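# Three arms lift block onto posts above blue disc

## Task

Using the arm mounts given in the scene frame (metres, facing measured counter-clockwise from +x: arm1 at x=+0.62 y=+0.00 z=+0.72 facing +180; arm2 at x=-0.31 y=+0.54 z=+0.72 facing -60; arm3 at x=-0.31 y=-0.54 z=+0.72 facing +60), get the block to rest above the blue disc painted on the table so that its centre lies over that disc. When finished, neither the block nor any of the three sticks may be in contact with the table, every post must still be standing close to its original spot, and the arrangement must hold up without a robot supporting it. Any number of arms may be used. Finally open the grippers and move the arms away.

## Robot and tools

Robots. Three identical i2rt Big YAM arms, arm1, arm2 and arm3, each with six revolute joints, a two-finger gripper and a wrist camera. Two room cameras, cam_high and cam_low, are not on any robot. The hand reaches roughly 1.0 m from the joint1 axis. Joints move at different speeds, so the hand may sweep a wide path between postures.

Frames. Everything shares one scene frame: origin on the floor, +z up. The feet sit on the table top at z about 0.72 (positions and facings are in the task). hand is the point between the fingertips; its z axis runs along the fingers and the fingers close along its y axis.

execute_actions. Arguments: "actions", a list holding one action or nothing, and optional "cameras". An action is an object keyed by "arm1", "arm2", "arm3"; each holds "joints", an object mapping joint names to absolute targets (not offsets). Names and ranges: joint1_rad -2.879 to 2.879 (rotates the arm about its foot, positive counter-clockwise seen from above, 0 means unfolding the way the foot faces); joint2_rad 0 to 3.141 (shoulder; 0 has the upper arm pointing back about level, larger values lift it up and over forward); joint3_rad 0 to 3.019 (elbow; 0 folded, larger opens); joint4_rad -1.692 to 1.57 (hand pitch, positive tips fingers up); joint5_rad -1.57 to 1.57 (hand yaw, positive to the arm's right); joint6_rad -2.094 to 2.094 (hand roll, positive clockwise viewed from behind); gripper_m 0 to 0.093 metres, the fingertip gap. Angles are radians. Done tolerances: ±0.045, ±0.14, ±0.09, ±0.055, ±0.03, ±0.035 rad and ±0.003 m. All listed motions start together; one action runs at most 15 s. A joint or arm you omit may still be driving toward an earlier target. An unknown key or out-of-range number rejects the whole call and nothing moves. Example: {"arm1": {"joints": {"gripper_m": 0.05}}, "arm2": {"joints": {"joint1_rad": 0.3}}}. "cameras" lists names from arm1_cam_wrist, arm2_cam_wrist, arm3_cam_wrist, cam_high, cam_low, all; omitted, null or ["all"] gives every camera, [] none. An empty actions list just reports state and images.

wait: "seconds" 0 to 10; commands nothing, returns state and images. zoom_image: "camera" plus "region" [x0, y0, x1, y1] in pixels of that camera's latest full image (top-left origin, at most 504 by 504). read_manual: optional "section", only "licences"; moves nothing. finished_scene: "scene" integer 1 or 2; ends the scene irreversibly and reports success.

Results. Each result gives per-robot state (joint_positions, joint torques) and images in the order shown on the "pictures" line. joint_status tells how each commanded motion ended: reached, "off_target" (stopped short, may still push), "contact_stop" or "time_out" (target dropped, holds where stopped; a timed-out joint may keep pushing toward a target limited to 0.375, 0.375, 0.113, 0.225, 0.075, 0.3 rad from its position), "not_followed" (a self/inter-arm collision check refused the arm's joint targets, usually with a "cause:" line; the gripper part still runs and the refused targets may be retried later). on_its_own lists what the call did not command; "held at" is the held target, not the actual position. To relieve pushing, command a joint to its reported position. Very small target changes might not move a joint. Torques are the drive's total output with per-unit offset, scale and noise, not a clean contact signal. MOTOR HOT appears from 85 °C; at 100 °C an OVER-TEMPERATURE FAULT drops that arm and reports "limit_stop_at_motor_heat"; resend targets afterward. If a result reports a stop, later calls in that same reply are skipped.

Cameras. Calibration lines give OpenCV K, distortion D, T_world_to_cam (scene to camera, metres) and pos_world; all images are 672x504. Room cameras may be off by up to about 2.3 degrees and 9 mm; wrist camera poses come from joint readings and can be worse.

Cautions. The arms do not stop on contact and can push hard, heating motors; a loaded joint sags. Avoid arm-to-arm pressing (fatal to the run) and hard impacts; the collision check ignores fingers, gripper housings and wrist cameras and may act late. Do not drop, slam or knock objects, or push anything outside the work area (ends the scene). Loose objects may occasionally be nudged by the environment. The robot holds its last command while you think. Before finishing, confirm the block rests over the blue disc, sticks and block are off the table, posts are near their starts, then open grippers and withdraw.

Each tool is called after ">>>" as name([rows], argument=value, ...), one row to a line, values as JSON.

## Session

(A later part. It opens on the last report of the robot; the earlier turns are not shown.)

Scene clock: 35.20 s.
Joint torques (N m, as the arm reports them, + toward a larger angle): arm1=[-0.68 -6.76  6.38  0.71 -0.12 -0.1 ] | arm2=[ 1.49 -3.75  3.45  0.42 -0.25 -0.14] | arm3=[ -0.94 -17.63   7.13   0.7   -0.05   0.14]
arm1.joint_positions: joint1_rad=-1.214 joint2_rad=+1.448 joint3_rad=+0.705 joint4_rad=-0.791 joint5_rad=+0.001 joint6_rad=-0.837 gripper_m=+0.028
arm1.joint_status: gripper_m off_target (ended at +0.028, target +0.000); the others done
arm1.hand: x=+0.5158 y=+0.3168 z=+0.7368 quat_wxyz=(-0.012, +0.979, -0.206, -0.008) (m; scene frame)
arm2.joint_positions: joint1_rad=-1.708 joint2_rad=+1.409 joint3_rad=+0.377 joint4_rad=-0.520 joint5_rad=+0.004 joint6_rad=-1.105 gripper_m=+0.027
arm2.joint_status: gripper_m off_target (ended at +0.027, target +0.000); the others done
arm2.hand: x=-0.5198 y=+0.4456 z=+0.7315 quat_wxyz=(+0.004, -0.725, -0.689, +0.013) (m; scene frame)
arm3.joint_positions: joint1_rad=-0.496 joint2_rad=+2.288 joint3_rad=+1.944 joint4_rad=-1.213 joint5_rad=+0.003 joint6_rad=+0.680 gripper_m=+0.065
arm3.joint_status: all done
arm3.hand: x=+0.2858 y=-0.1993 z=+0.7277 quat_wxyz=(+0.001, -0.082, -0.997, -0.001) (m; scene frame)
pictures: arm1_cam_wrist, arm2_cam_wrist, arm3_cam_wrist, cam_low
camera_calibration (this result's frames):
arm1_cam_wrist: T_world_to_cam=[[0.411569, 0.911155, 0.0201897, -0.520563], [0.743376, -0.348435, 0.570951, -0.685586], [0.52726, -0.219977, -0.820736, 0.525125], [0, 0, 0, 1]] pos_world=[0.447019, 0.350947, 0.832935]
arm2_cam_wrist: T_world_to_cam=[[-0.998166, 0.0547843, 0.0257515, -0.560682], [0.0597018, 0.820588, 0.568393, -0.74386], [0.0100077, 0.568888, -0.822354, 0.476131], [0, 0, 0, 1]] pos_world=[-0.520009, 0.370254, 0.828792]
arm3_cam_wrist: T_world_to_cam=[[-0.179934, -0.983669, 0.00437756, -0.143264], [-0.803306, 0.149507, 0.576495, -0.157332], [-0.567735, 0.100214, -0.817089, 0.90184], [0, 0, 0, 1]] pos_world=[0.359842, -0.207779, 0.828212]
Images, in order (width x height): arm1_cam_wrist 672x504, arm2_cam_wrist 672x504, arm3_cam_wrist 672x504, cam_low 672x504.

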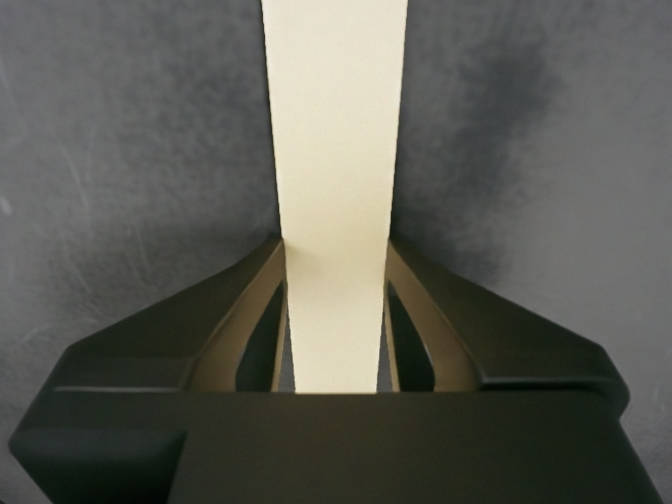

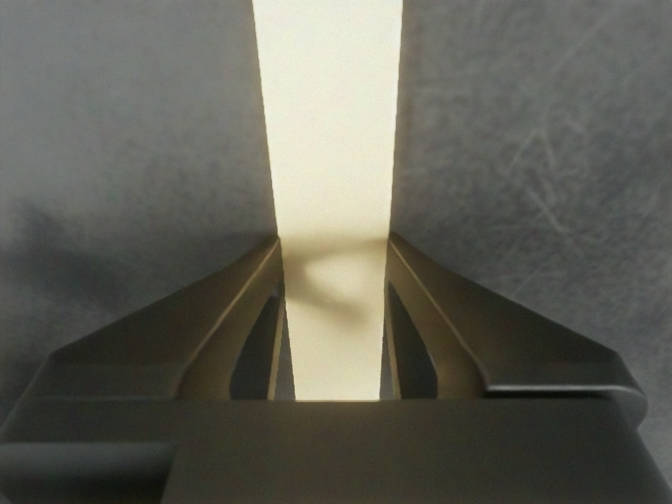

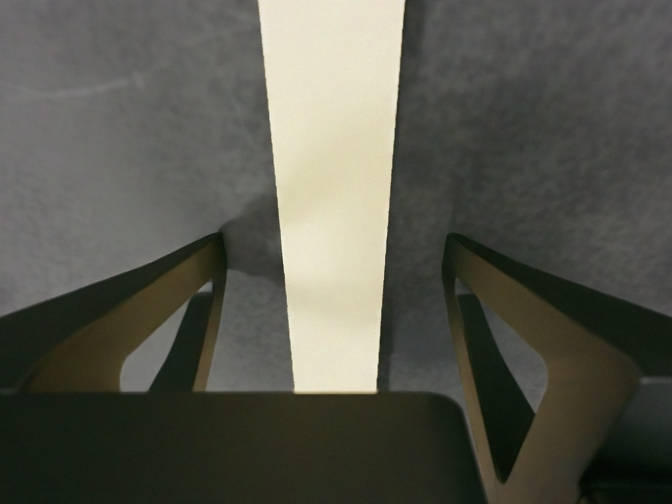

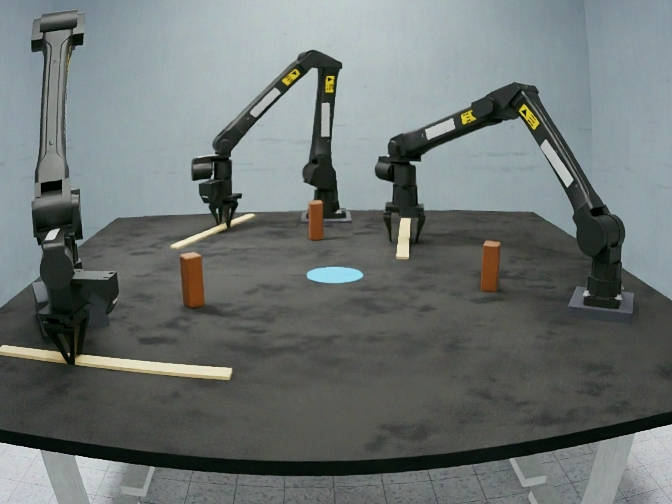

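>>> execute_actions([
  {"arm1": {"joints": {"joint2_rad": 1.15, "joint3_rad": 0.92}}, "arm2": {"joints": {"joint2_rad": 1.26, "joint3_rad": 0.83}}, "arm3": {"joints": {"joint2_rad": 2.318, "gripper_m": 0.0}}},
], cameras=["arm3_cam_wrist", "cam_high", "cam_low"])

Scene clock: 40.90 s.
Joint torques (N m, as the arm reports them, + toward a larger angle): arm1=[-0.65 -7.04 12.84  1.51 -0.1  -0.06] | arm2=[ 1.39 -9.88 11.72  1.23 -0.19 -0.09] | arm3=[ -1.1  -18.2    7.16   0.62   0.     0.11]
arm1.joint_positions: joint1_rad=-1.214 joint2_rad=+1.143 joint3_rad=+0.908 joint4_rad=-0.788 joint5_rad=+0.001 joint6_rad=-0.837 gripper_m=+0.028
arm1.joint_status: all done
arm1.hand: x=+0.4868 y=+0.4063 z=+0.9295 quat_wxyz=(-0.230, +0.943, -0.199, -0.135) (m; scene frame)
arm2.joint_positions: joint1_rad=-1.708 joint2_rad=+1.256 joint3_rad=+0.803 joint4_rad=-0.516 joint5_rad=+0.003 joint6_rad=-1.106 gripper_m=+0.027
arm2.joint_status: all done
arm2.hand: x=-0.7232 y=+0.3574 z=+0.9337 quat_wxyz=(+0.101, -0.692, -0.656, +0.284) (m; scene frame)
arm3.joint_positions: joint1_rad=-0.497 joint2_rad=+2.288 joint3_rad=+1.944 joint4_rad=-1.212 joint5_rad=+0.002 joint6_rad=+0.681 gripper_m=+0.028
arm3.joint_status: gripper_m off_target (ended at +0.028, target +0.000); the others done
arm3.hand: x=+0.2865 y=-0.1997 z=+0.7277 quat_wxyz=(+0.001, -0.083, -0.997, -0.002) (m; scene frame)
pictures: arm3_cam_wrist, cam_high, cam_low
camera_calibration (this result's frames):
arm3_cam_wrist: T_world_to_cam=[[-0.182197, -0.983258, 0.00283239, -0.141669], [-0.803509, 0.150549, 0.575941, -0.156083], [-0.566725, 0.102659, -0.817486, 0.902731], [0, 0, 0, 1]] pos_world=[0.360375, -0.208473, 0.828266]
Images, in order (width x height): arm3_cam_wrist 672x504, cam_high 672x504, cam_low 672x504.

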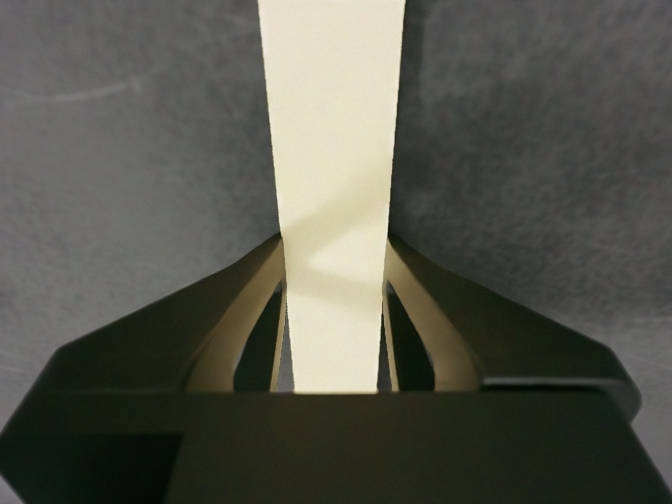

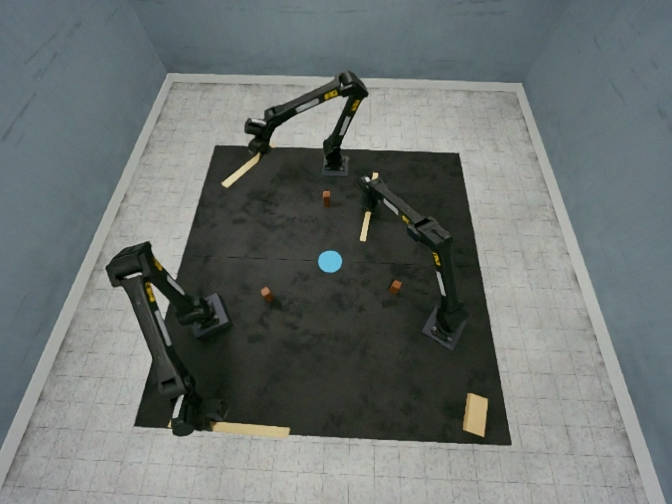

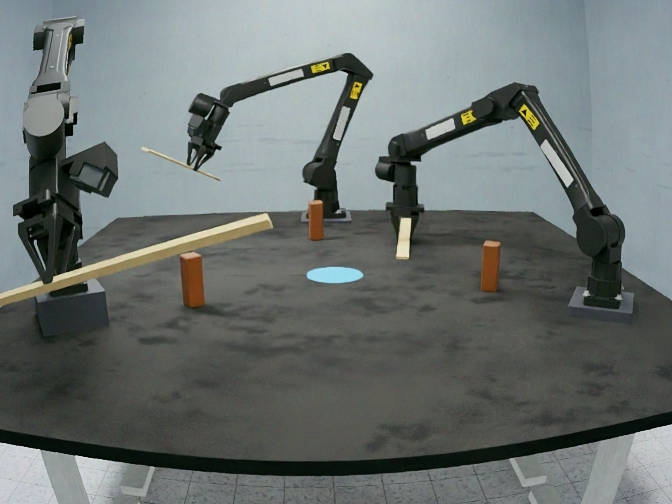

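>>> execute_actions([
  {"arm1": {"joints": {"joint1_rad": -0.28, "joint4_rad": -1.325, "joint6_rad": -0.312}}, "arm2": {"joints": {"joint1_rad": -0.369, "joint4_rad": -1.12, "joint6_rad": -0.34}}, "arm3": {"joints": {"joint2_rad": 1.95}}},
])

Scene clock: 43.90 s.
Joint torques (N m, as the arm reports them, + toward a larger angle): arm1=[ 0.87 -6.08 11.88 -0.1  -0.06  0.09] | arm2=[ 1.75 -8.42 10.85 -0.41 -0.09  0.06] | arm3=[ -0.82 -17.73   9.78   1.16   0.     0.09]
arm1.joint_positions: joint1_rad=-0.287 joint2_rad=+1.143 joint3_rad=+0.908 joint4_rad=-1.312 joint5_rad=+0.000 joint6_rad=-0.322 gripper_m=+0.028
arm1.joint_status: all done
arm1.hand: x=+0.3322 y=+0.0986 z=+0.8963 quat_wxyz=(+0.000, +1.000, -0.001, -0.011) (m; scene frame)
arm2.joint_positions: joint1_rad=-0.369 joint2_rad=+1.256 joint3_rad=+0.803 joint4_rad=-1.109 joint5_rad=-0.001 joint6_rad=-0.350 gripper_m=+0.027
arm2.joint_status: all done
arm2.hand: x=-0.2527 y=+0.2282 z=+0.8887 quat_wxyz=(-0.002, -0.496, -0.868, +0.009) (m; scene frame)
arm3.joint_positions: joint1_rad=-0.497 joint2_rad=+1.944 joint3_rad=+1.922 joint4_rad=-1.211 joint5_rad=+0.002 joint6_rad=+0.681 gripper_m=+0.028
arm3.joint_status: all done
arm3.hand: x=+0.2910 y=-0.1986 z=+0.9490 quat_wxyz=(-0.132, -0.082, -0.984, -0.092) (m; scene frame)
pictures: arm1_cam_wrist, arm2_cam_wrist, arm3_cam_wrist, cam_high, cam_low
camera_calibration (this result's frames):
arm1_cam_wrist: T_world_to_cam=[[0.0120786, 0.999926, -0.00106145, -0.106357], [0.821472, -0.00931768, 0.570172, -0.774923], [0.57012, -0.00775882, -0.821524, 0.670388], [0, 0, 0, 1]] pos_world=[0.255661, 0.104331, 0.992467]
arm2_cam_wrist: T_world_to_cam=[[-0.863385, -0.504347, 0.014128, -0.114231], [-0.40748, 0.713526, 0.569948, -0.76578], [-0.297533, 0.486328, -0.821559, 0.666802], [0, 0, 0, 1]] pos_world=[-0.21227, 0.164507, 0.985886]
arm3_cam_wrist: T_world_to_cam=[[-0.155898, -0.967038, -0.201326, 0.0489652], [-0.934058, 0.0780296, 0.348492, -0.0406464], [-0.321296, 0.24238, -0.915435, 1.13539], [0, 0, 0, 1]] pos_world=[0.334463, -0.224673, 1.0634]
Images, in order (width x height): arm1_cam_wrist 672x504, arm2_cam_wrist 672x504, arm3_cam_wrist 672x504, cam_high 672x504, cam_low 672x504.

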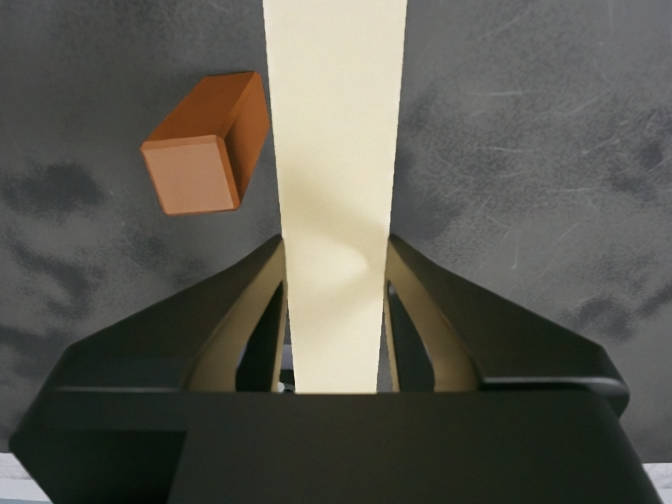

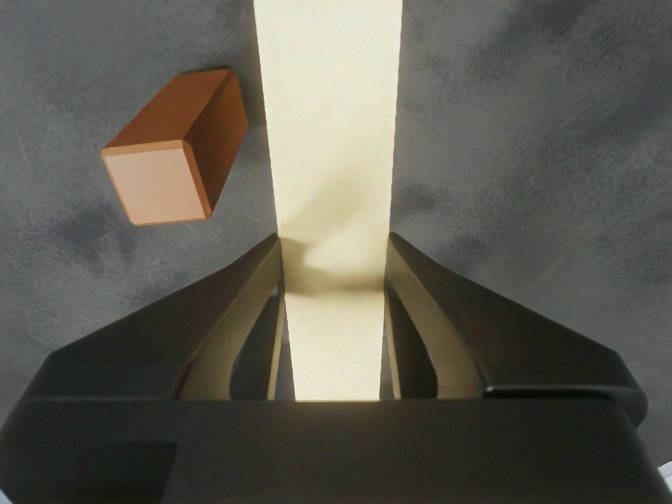

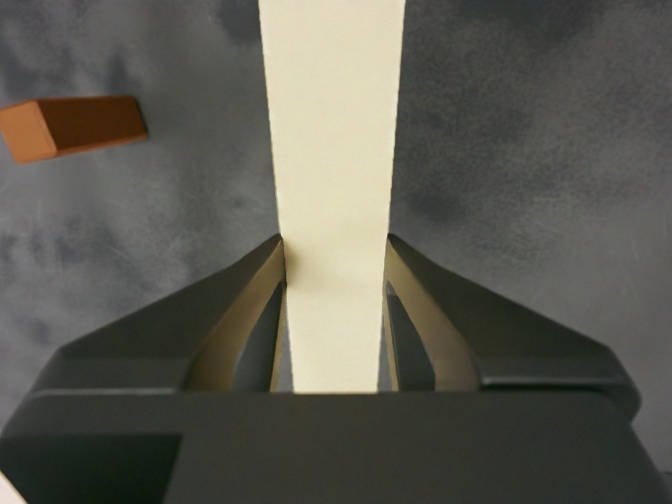

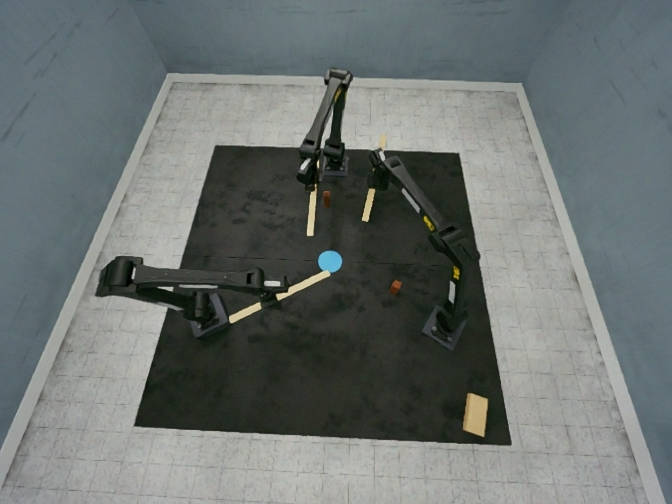

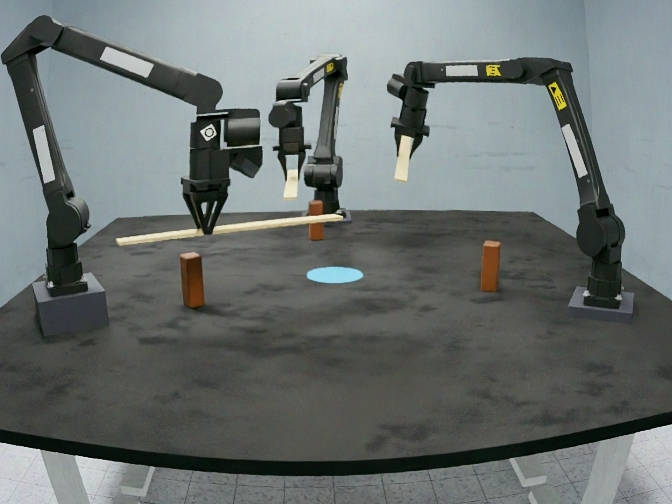

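>>> execute_actions([
  {"arm3": {"joints": {"joint1_rad": -0.285, "joint2_rad": 1.197, "joint3_rad": 0.899, "joint4_rad": -1.269, "joint6_rad": -0.335}}},
])

>>> zoom_image(camera="arm1_cam_wrist", region=[120, 50, 420, 250])

>>> zoom_image(camera="arm2_cam_wrist", region=[80, 50, 420, 250])

Scene clock: 46.40 s.
Joint torques (N m, as the arm reports them, + toward a larger angle): arm1=[ 0.9  -6.02 11.87 -0.11 -0.06  0.08] | arm2=[ 1.64 -8.34 10.81 -0.5  -0.08  0.03] | arm3=[-0.02 -5.5   8.18  0.28  0.03 -0.19]
arm1.joint_positions: joint1_rad=-0.287 joint2_rad=+1.143 joint3_rad=+0.908 joint4_rad=-1.312 joint5_rad=+0.000 joint6_rad=-0.322 gripper_m=+0.028
arm1.joint_status: not commanded
arm1.hand: x=+0.3322 y=+0.0986 z=+0.8963 quat_wxyz=(+0.000, +1.000, -0.001, -0.011) (m; scene frame)
arm2.joint_positions: joint1_rad=-0.369 joint2_rad=+1.256 joint3_rad=+0.803 joint4_rad=-1.109 joint5_rad=-0.001 joint6_rad=-0.349 gripper_m=+0.027
arm2.joint_status: not commanded
arm2.hand: x=-0.2527 y=+0.2282 z=+0.8887 quat_wxyz=(-0.002, -0.497, -0.868, +0.009) (m; scene frame)
arm3.joint_positions: joint1_rad=-0.290 joint2_rad=+1.197 joint3_rad=+0.887 joint4_rad=-1.268 joint5_rad=-0.001 joint6_rad=-0.320 gripper_m=+0.028
arm3.joint_status: all done
arm3.hand: x=-0.0759 y=-0.3326 z=+0.8827 quat_wxyz=(+0.011, +0.498, -0.867, -0.003) (m; scene frame)
pictures: arm1_cam_wrist, arm2_cam_wrist, arm3_cam_wrist, cam_high, cam_low
camera_calibration (this result's frames):
arm1_cam_wrist: T_world_to_cam=[[0.0120786, 0.999926, -0.00106145, -0.106357], [0.821472, -0.00931768, 0.570172, -0.774923], [0.57012, -0.00775882, -0.821524, 0.670388], [0, 0, 0, 1]] pos_world=[0.255661, 0.104331, 0.992467]
arm2_cam_wrist: T_world_to_cam=[[-0.86377, -0.503688, 0.0141184, -0.11447], [-0.406943, 0.713838, 0.569941, -0.765709], [-0.297151, 0.486552, -0.821564, 0.666852], [0, 0, 0, 1]] pos_world=[-0.21232, 0.164476, 0.985887]
arm3_cam_wrist: T_world_to_cam=[[0.85484, -0.518806, -0.00947537, -0.0947358], [-0.415026, -0.694573, 0.587641, -0.778486], [-0.311453, -0.498406, -0.809066, 0.649757], [0, 0, 0, 1]] pos_world=[-0.039739, -0.266022, 0.982269]
Images, in order (width x height): arm1_cam_wrist 672x504, arm2_cam_wrist 672x504, arm3_cam_wrist 672x504, cam_high 672x504, cam_low 672x504.

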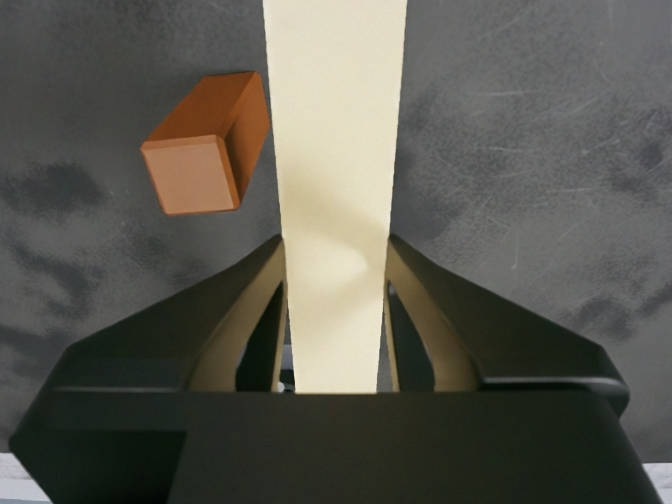

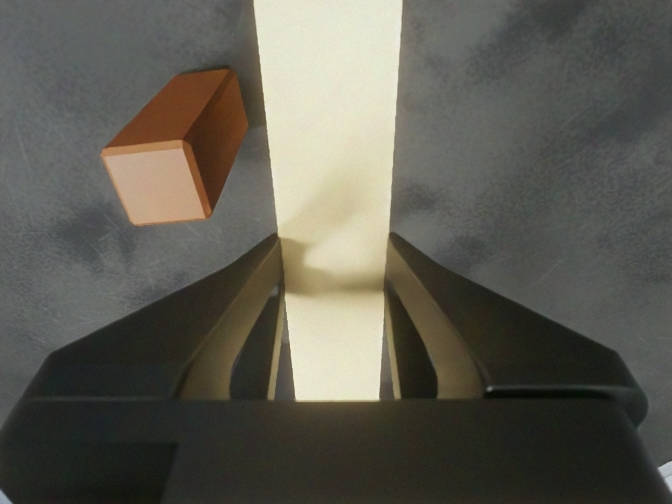

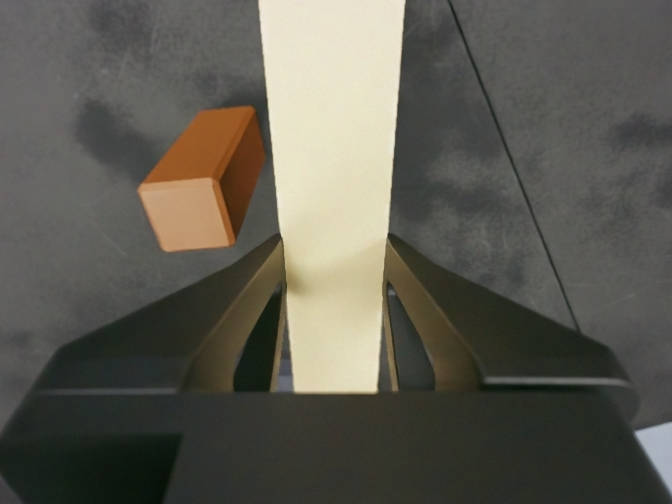

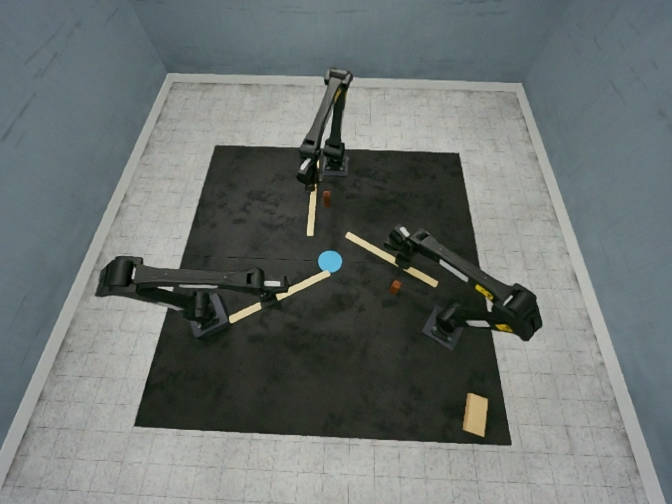

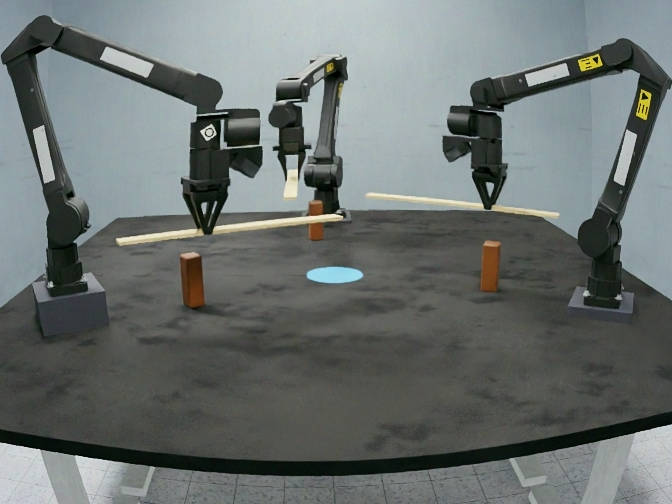

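Region (120, 50, 420, 250) of arm1_cam_wrist's 672x504 image, scaled by 1.680, with more detail than that image has.

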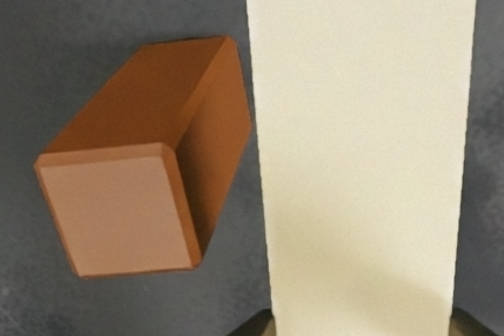

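Region (80, 50, 420, 250) of arm2_cam_wrist's 672x504 image, scaled by 1.482, with more detail than that image has; it fills the top 296 rows of this view, and the rest is white.

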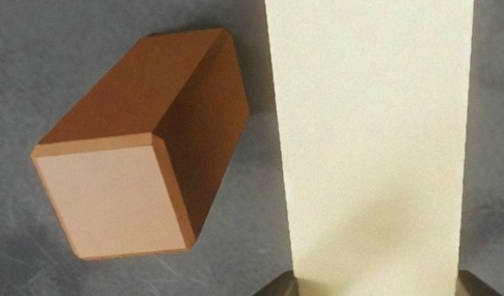

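>>> zoom_image(camera="cam_high", region=[220, 150, 450, 340])

>>> zoom_image(camera="arm3_cam_wrist", region=[120, 80, 420, 280])

>>> zoom_image(camera="cam_low", region=[100, 160, 360, 320])

>>> zoom_image(camera="cam_low", region=[340, 160, 600, 320])

Region (220, 150, 450, 340) of cam_high's 672x504 image, scaled by 2.191, with more detail than that image has; it fills the top 416 rows of this view, and the rest is white.

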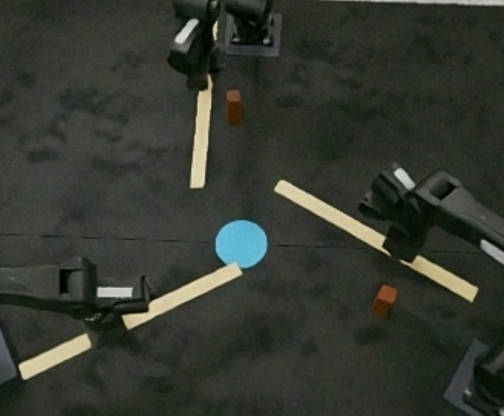

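Region (120, 80, 420, 280) of arm3_cam_wrist's 672x504 image, scaled by 1.680, with more detail than that image has.

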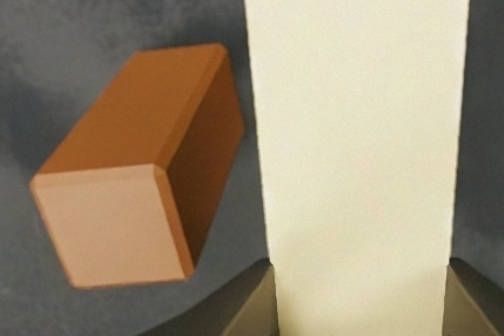

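Region (100, 160, 360, 320) of cam_low's 672x504 image, scaled by 1.938, with more detail than that image has; it fills the top 310 rows of this view, and the rest is white.

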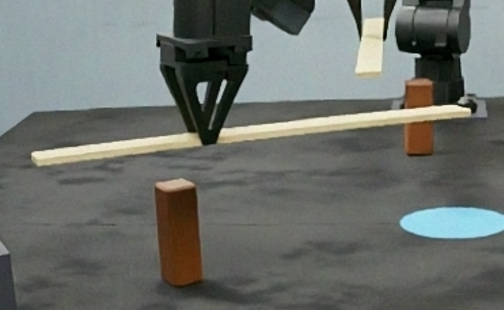

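Region (340, 160, 600, 320) of cam_low's 672x504 image, scaled by 1.938, with more detail than that image has; it fills the top 310 rows of this view, and the rest is white.

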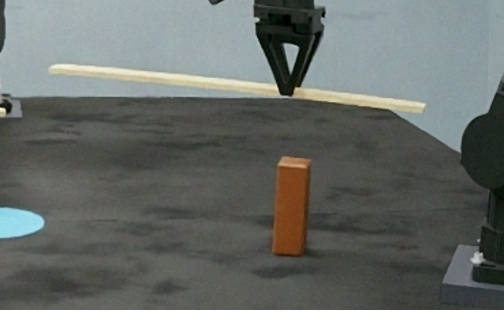

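>>> execute_actions([
  {"arm1": {"joints": {"joint1_rad": -0.04, "joint2_rad": 1.472, "joint3_rad": 1.227, "joint4_rad": -1.154, "joint6_rad": -0.065}}, "arm3": {"joints": {"joint3_rad": 1.1}}},
], cameras=["arm1_cam_wrist", "cam_high", "cam_low"])

Scene clock: 57.10 s.
Joint torques (N m, as the arm reports them, + toward a larger angle): arm1=[ -0.02 -11.33  15.19   0.9   -0.04   0.08] | arm2=[ 1.58 -8.11 10.92 -0.38 -0.06  0.05] | arm3=[-0.01 -6.44 10.84  0.54  0.05 -0.16]
arm1.joint_positions: joint1_rad=-0.036 joint2_rad=+1.467 joint3_rad=+1.182 joint4_rad=-1.161 joint5_rad=+0.000 joint6_rad=-0.075 gripper_m=+0.028
arm1.joint_status: all done
arm1.hand: x=+0.1739 y=+0.0343 z=+0.8912 quat_wxyz=(-0.001, +0.998, +0.001, -0.062) (m; scene frame)
arm2.joint_positions: joint1_rad=-0.369 joint2_rad=+1.256 joint3_rad=+0.803 joint4_rad=-1.109 joint5_rad=-0.001 joint6_rad=-0.349 gripper_m=+0.027
arm2.joint_status: not commanded
arm2.hand: x=-0.2527 y=+0.2282 z=+0.8887 quat_wxyz=(-0.002, -0.497, -0.868, +0.009) (m; scene frame)
arm3.joint_positions: joint1_rad=-0.290 joint2_rad=+1.197 joint3_rad=+1.059 joint4_rad=-1.269 joint5_rad=-0.001 joint6_rad=-0.321 gripper_m=+0.028
arm3.joint_status: all done
arm3.hand: x=-0.0326 y=-0.2952 z=+0.9491 quat_wxyz=(-0.073, +0.497, -0.865, -0.020) (m; scene frame)
pictures: arm1_cam_wrist, cam_high, cam_low
camera_calibration (this result's frames):
arm1_cam_wrist: T_world_to_cam=[[0.00755369, 0.999971, -0.000242248, -0.0401104], [0.87533, -0.00649503, 0.483483, -0.574741], [0.483467, -0.00386412, -0.875354, 0.818879], [0, 0, 0, 1]] pos_world=[0.10749, 0.0395405, 0.994677]
Images, in order (width x height): arm1_cam_wrist 672x504, cam_high 672x504, cam_low 672x504.

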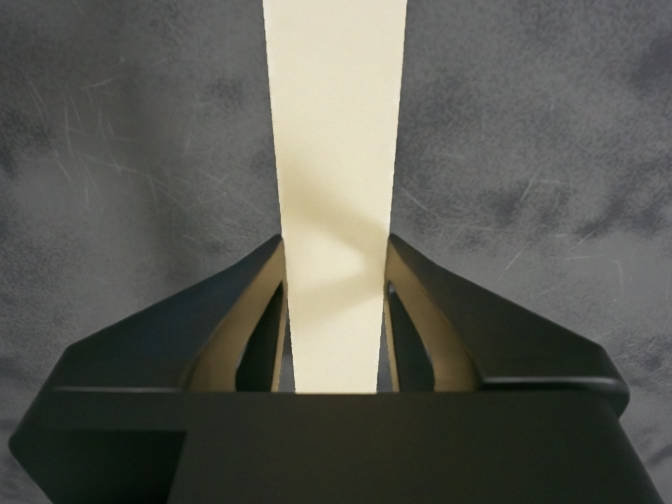

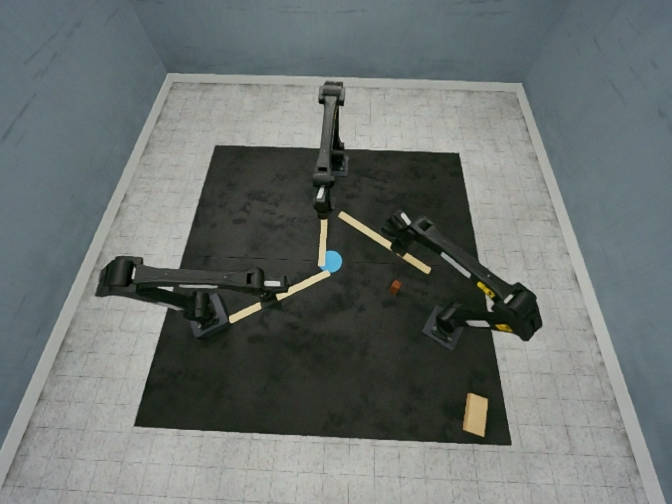

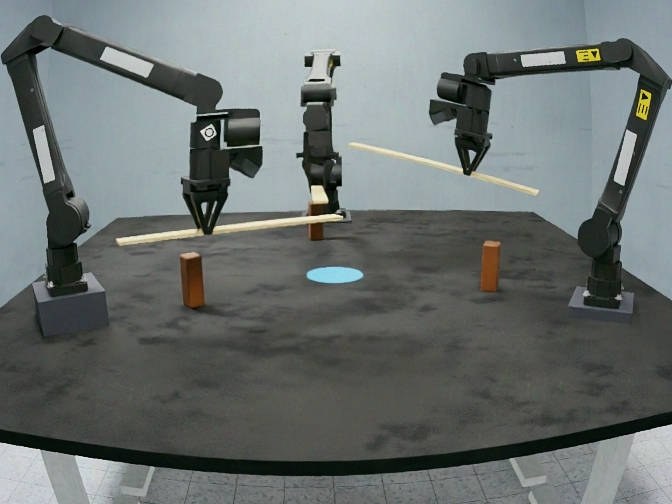

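>>> execute_actions([
  {"arm1": {"joints": {"joint1_rad": -0.057, "joint2_rad": 1.514, "joint3_rad": 1.146, "joint4_rad": -1.069}}, "arm3": {"joints": {"joint1_rad": -0.045, "joint2_rad": 1.4, "joint3_rad": 1.132, "joint4_rad": -1.077, "joint6_rad": -0.07}}},
], cameras=["arm3_cam_wrist", "cam_high", "cam_low"])

>>> zoom_image(camera="cam_high", region=[250, 180, 430, 320])

>>> zoom_image(camera="cam_low", region=[260, 140, 540, 300])

Scene clock: 62.90 s.
Joint torques (N m, as the arm reports them, + toward a larger angle): arm1=[  2.53 -11.24   9.6    1.23  -0.25  -0.38] | arm2=[ 2.18 -8.44 10.88 -0.46 -0.04  0.04] | arm3=[ 1.78 -9.83 11.35  1.53 -0.37 -0.34]
arm1.joint_positions: joint1_rad=-0.081 joint2_rad=+1.503 joint3_rad=+1.155 joint4_rad=-1.084 joint5_rad=+0.006 joint6_rad=-0.031 gripper_m=+0.028
arm1.joint_status: all done
arm1.hand: x=+0.1664 y=+0.0564 z=+0.8677 quat_wxyz=(-0.004, +0.997, -0.044, -0.069) (m; scene frame)
arm2.joint_positions: joint1_rad=-0.369 joint2_rad=+1.256 joint3_rad=+0.803 joint4_rad=-1.109 joint5_rad=-0.001 joint6_rad=-0.349 gripper_m=+0.027
arm2.joint_status: not commanded
arm2.hand: x=-0.2527 y=+0.2282 z=+0.8887 quat_wxyz=(-0.002, -0.497, -0.868, +0.009) (m; scene frame)
arm3.joint_positions: joint1_rad=-0.069 joint2_rad=+1.409 joint3_rad=+1.080 joint4_rad=-1.101 joint5_rad=+0.009 joint6_rad=-0.039 gripper_m=+0.028
arm3.joint_status: all done
arm3.hand: x=-0.0575 y=-0.1947 z=+0.8848 quat_wxyz=(-0.057, +0.470, -0.880, -0.029) (m; scene frame)
pictures: arm3_cam_wrist, cam_high, cam_low
camera_calibration (this result's frames):
arm3_cam_wrist: T_world_to_cam=[[0.820635, -0.571422, 0.00587302, -0.0647031], [-0.508432, -0.725404, 0.463988, -0.578207], [-0.260873, -0.383751, -0.885822, 0.819044], [0, 0, 0, 1]] pos_world=[-0.0272151, -0.142098, 0.994188]
Images, in order (width x height): arm3_cam_wrist 672x504, cam_high 672x504, cam_low 672x504.

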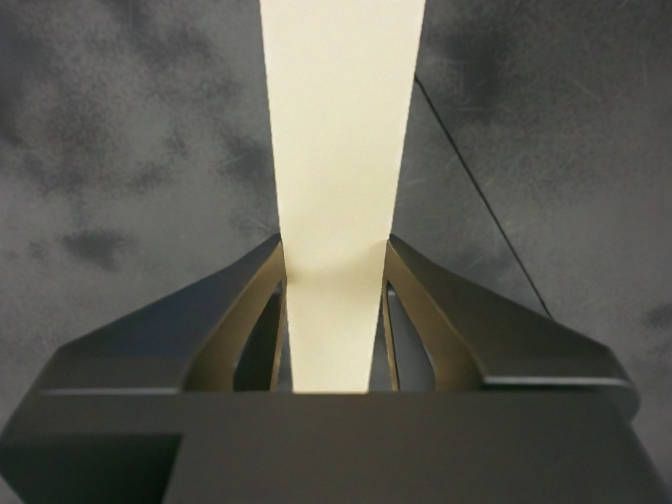

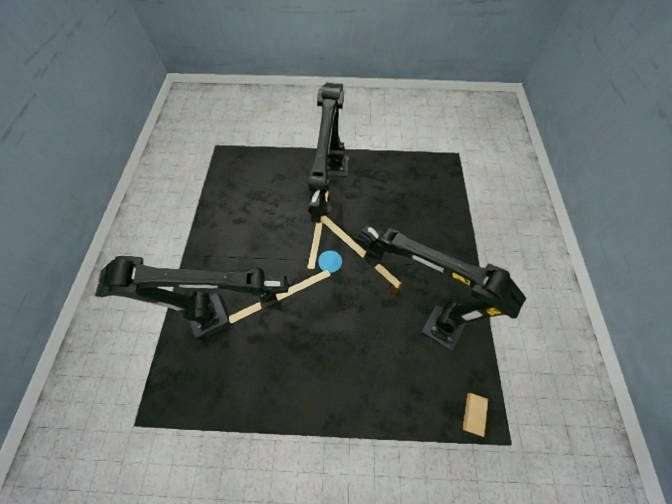

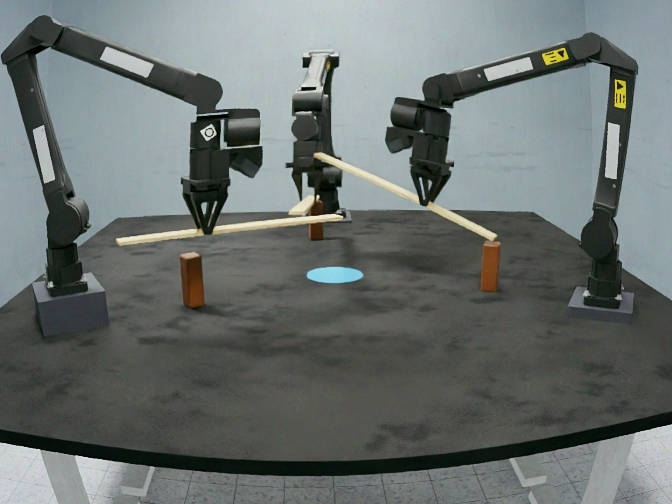

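Region (250, 180, 430, 320) of cam_high's 672x504 image, scaled by 2.800, with more detail than that image has.

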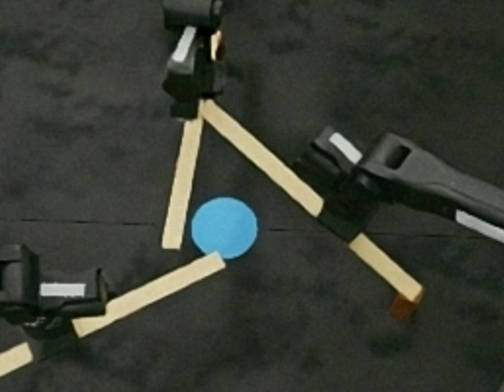

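Region (260, 140, 540, 300) of cam_low's 672x504 image, scaled by 1.800, with more detail than that image has; it fills the top 288 rows of this view, and the rest is white.

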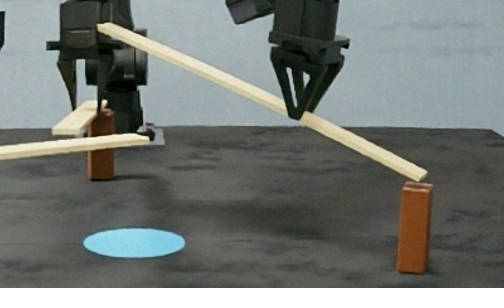

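>>> execute_actions(actions=[])

Scene clock: 64.40 s.
Joint torques (N m, as the arm reports them, + toward a larger angle): arm1=[  2.4  -11.29   9.54   1.26  -0.24  -0.38] | arm2=[ 1.76 -8.71 10.95 -0.47 -0.06  0.04] | arm3=[ 1.68 -9.64 11.36  1.65 -0.36 -0.36]
arm1.joint_positions: joint1_rad=-0.081 joint2_rad=+1.503 joint3_rad=+1.155 joint4_rad=-1.084 joint5_rad=+0.006 joint6_rad=-0.031 gripper_m=+0.028
arm1.joint_status: all done
arm1.hand: x=+0.1664 y=+0.0564 z=+0.8677 quat_wxyz=(-0.004, +0.997, -0.044, -0.069) (m; scene frame)
arm2.joint_positions: joint1_rad=-0.369 joint2_rad=+1.256 joint3_rad=+0.803 joint4_rad=-1.109 joint5_rad=-0.001 joint6_rad=-0.349 gripper_m=+0.027
arm2.joint_status: not commanded
arm2.hand: x=-0.2527 y=+0.2282 z=+0.8887 quat_wxyz=(-0.002, -0.497, -0.868, +0.009) (m; scene frame)
arm3.joint_positions: joint1_rad=-0.069 joint2_rad=+1.409 joint3_rad=+1.080 joint4_rad=-1.101 joint5_rad=+0.009 joint6_rad=-0.039 gripper_m=+0.028
arm3.joint_status: all done
arm3.hand: x=-0.0575 y=-0.1947 z=+0.8848 quat_wxyz=(-0.057, +0.470, -0.880, -0.029) (m; scene frame)
pictures: arm1_cam_wrist, arm2_cam_wrist, arm3_cam_wrist, cam_high, cam_low
camera_calibration (this result's frames):
arm1_cam_wrist: T_world_to_cam=[[0.0971553, 0.995269, 0.00028246, -0.0772804], [0.877607, -0.0858034, 0.471639, -0.542264], [0.469432, -0.0455744, -0.881792, 0.812258], [0, 0, 0, 1]] pos_world=[0.102103, 0.0674049, 0.972017]
arm2_cam_wrist: T_world_to_cam=[[-0.86377, -0.503688, 0.0141184, -0.11447], [-0.406943, 0.713838, 0.569941, -0.765709], [-0.297151, 0.486552, -0.821564, 0.666852], [0, 0, 0, 1]] pos_world=[-0.21232, 0.164476, 0.985887]
arm3_cam_wrist: T_world_to_cam=[[0.820635, -0.571422, 0.00587302, -0.0647031], [-0.508432, -0.725404, 0.463988, -0.578207], [-0.260873, -0.383751, -0.885822, 0.819044], [0, 0, 0, 1]] pos_world=[-0.0272151, -0.142098, 0.994188]
Images, in order (width x height): arm1_cam_wrist 672x504, arm2_cam_wrist 672x504, arm3_cam_wrist 672x504, cam_high 672x504, cam_low 672x504.

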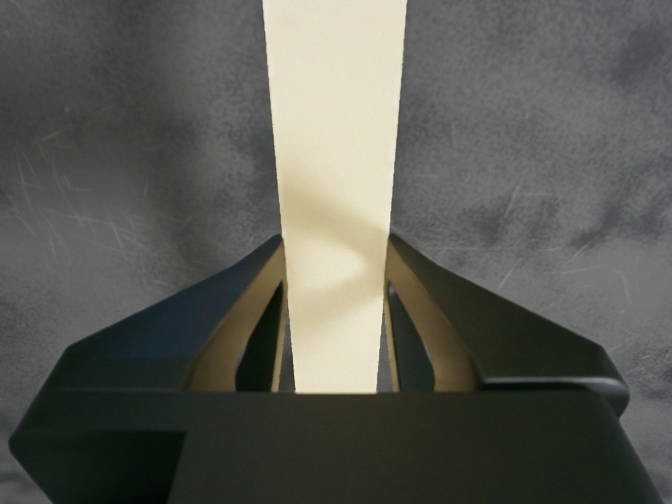

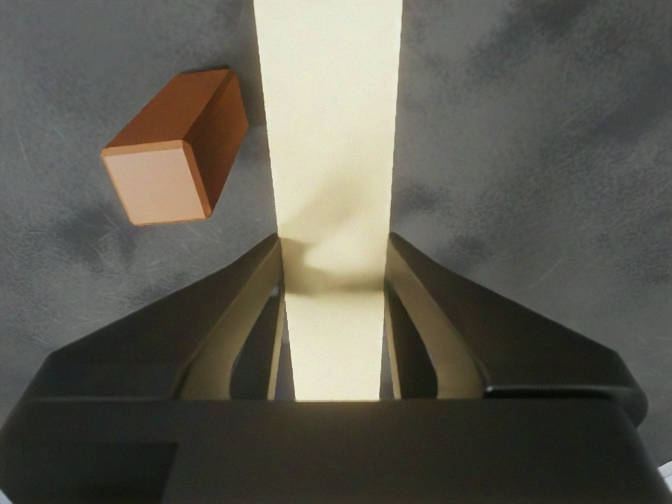

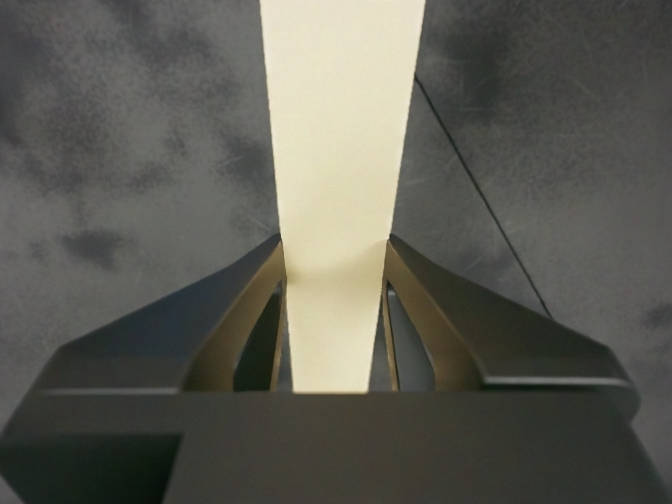

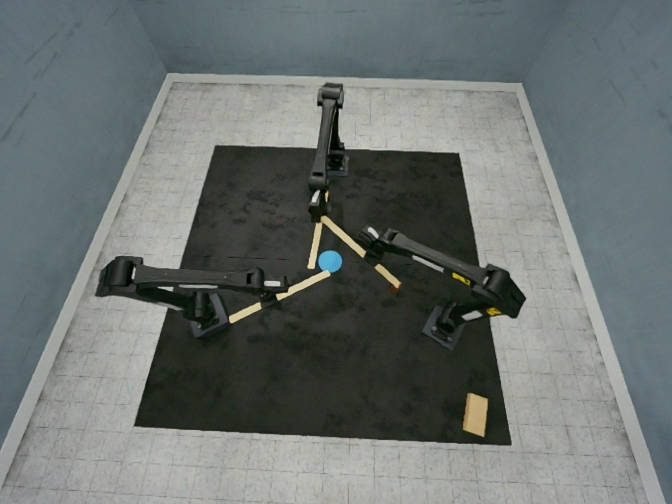

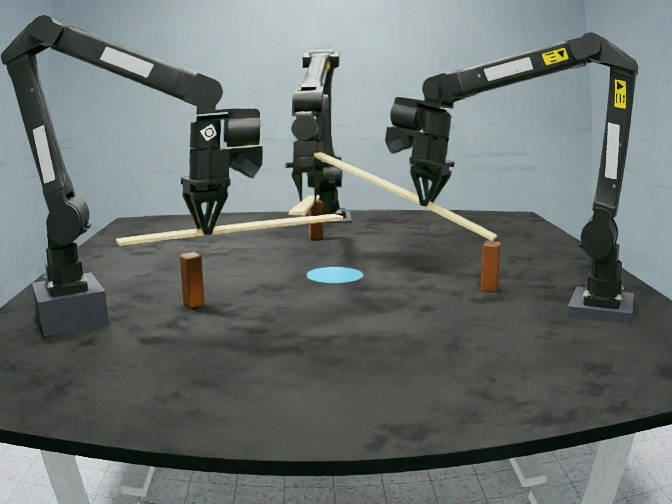

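>>> zoom_image(camera="cam_low", region=[250, 100, 550, 310])

>>> zoom_image(camera="cam_high", region=[220, 160, 440, 340])

Region (250, 100, 550, 310) of cam_low's 672x504 image, scaled by 1.680, with more detail than that image has; it fills the top 353 rows of this view, and the rest is white.

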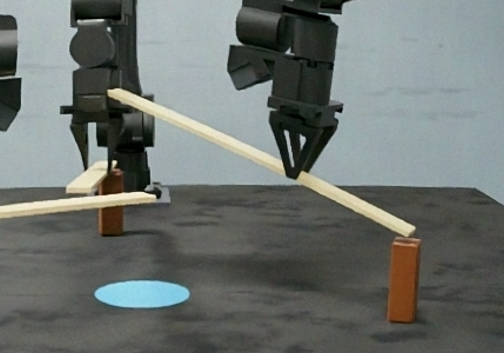

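Region (220, 160, 440, 340) of cam_high's 672x504 image, scaled by 2.291, with more detail than that image has; it fills the top 412 rows of this view, and the rest is white.

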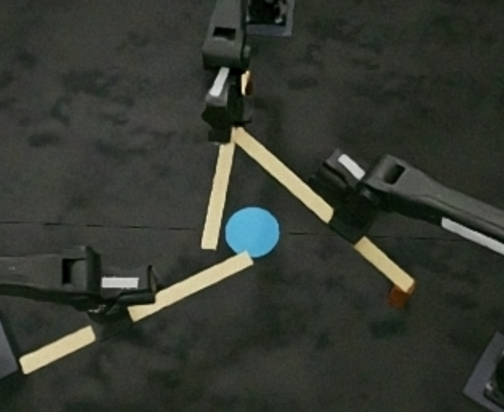

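>>> execute_actions([
  {"arm3": {"joints": {"joint1_rad": -0.08, "joint2_rad": 1.262, "joint3_rad": 0.96, "joint4_rad": -1.101, "joint6_rad": -0.04}}},
], cameras=["cam_low", "cam_high", "arm3_cam_wrist", "arm1_cam_wrist"])

Scene clock: 68.67 s.
Joint torques (N m, as the arm reports them, + toward a larger angle): arm1=[  1.41 -11.34   9.53   1.22  -0.17  -0.12] | arm2=[ 1.71 -8.69 10.86 -0.54 -0.06  0.02] | arm3=[-0.61 -8.06  7.53  0.65 -0.13 -0.1 ]
arm1.joint_positions: joint1_rad=-0.069 joint2_rad=+1.503 joint3_rad=+1.155 joint4_rad=-1.084 joint5_rad=+0.004 joint6_rad=-0.055 gripper_m=+0.028
arm1.joint_status: not commanded
arm1.hand: x=+0.1657 y=+0.0507 z=+0.8677 quat_wxyz=(-0.003, +0.997, -0.026, -0.069) (m; scene frame)
arm2.joint_positions: joint1_rad=-0.369 joint2_rad=+1.256 joint3_rad=+0.803 joint4_rad=-1.109 joint5_rad=-0.001 joint6_rad=-0.349 gripper_m=+0.027
arm2.joint_status: not commanded
arm2.hand: x=-0.2527 y=+0.2282 z=+0.8887 quat_wxyz=(-0.002, -0.497, -0.868, +0.009) (m; scene frame)
arm3.joint_positions: joint1_rad=-0.076 joint2_rad=+1.274 joint3_rad=+0.958 joint4_rad=-1.102 joint5_rad=+0.003 joint6_rad=-0.032 gripper_m=+0.028
arm3.joint_status: all done
arm3.hand: x=-0.0838 y=-0.2340 z=+0.8878 quat_wxyz=(-0.062, +0.464, -0.883, -0.034) (m; scene frame)
pictures: arm1_cam_wrist, arm3_cam_wrist, cam_high, cam_low
camera_calibration (this result's frames):
arm1_cam_wrist: T_world_to_cam=[[0.0613788, 0.998113, 0.00170542, -0.0669996], [0.880144, -0.05493, 0.471519, -0.54408], [0.470723, -0.0274403, -0.881854, 0.811268], [0, 0, 0, 1]] pos_world=[0.101098, 0.0592483, 0.972079]
arm3_cam_wrist: T_world_to_cam=[[0.813111, -0.582109, -0.000398033, -0.063166], [-0.518663, -0.724798, 0.453494, -0.612844], [-0.264271, -0.368534, -0.891259, 0.807831], [0, 0, 0, 1]] pos_world=[-0.0530126, -0.183245, 0.997883]
Images, in order (width x height): arm1_cam_wrist 672x504, arm3_cam_wrist 672x504, cam_high 672x504, cam_low 672x504.

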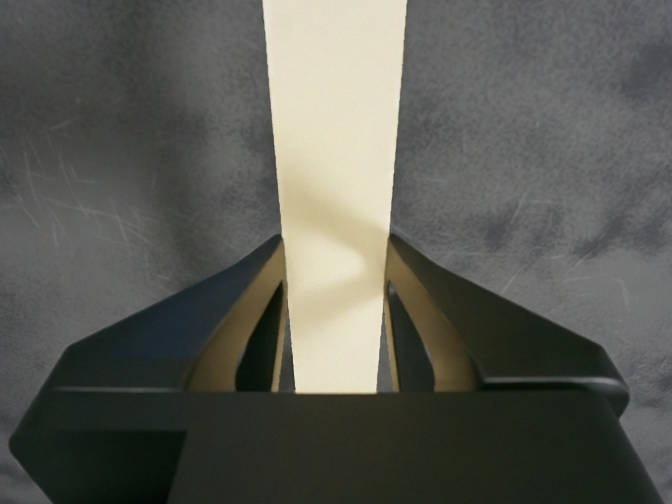

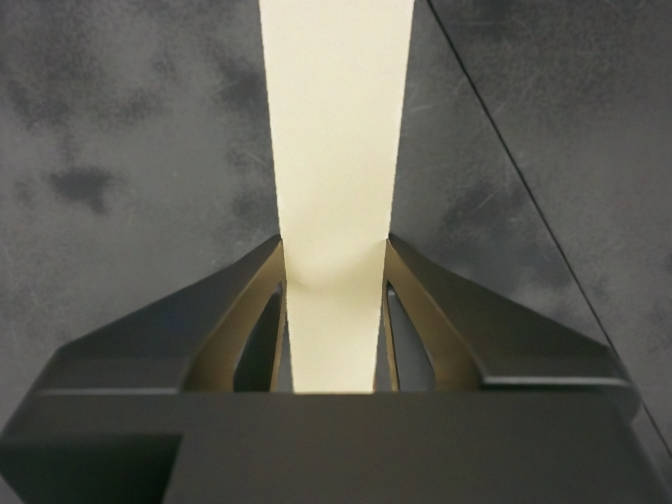

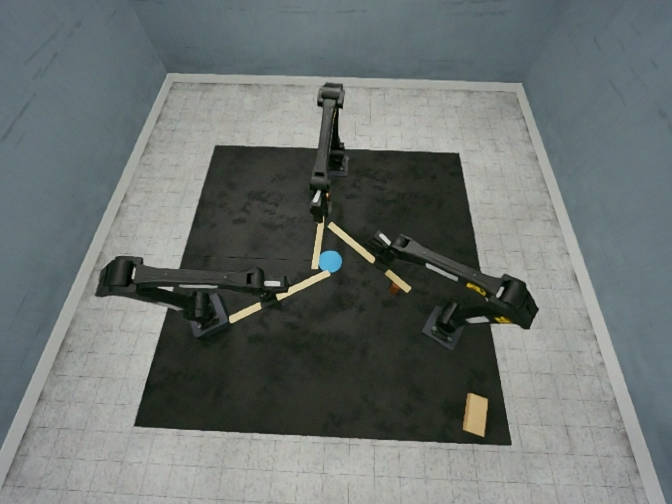

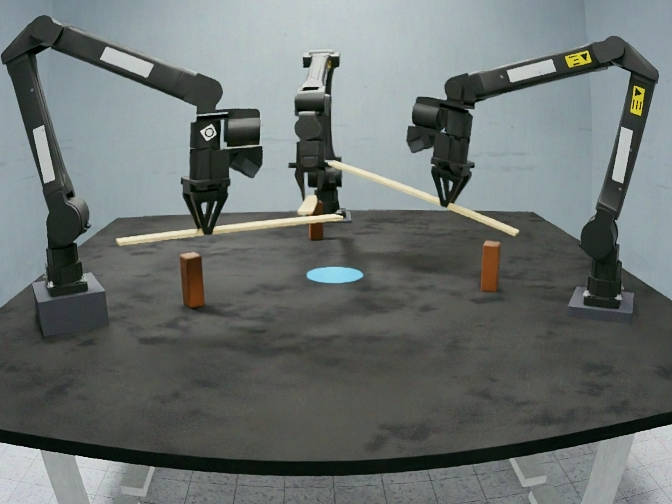

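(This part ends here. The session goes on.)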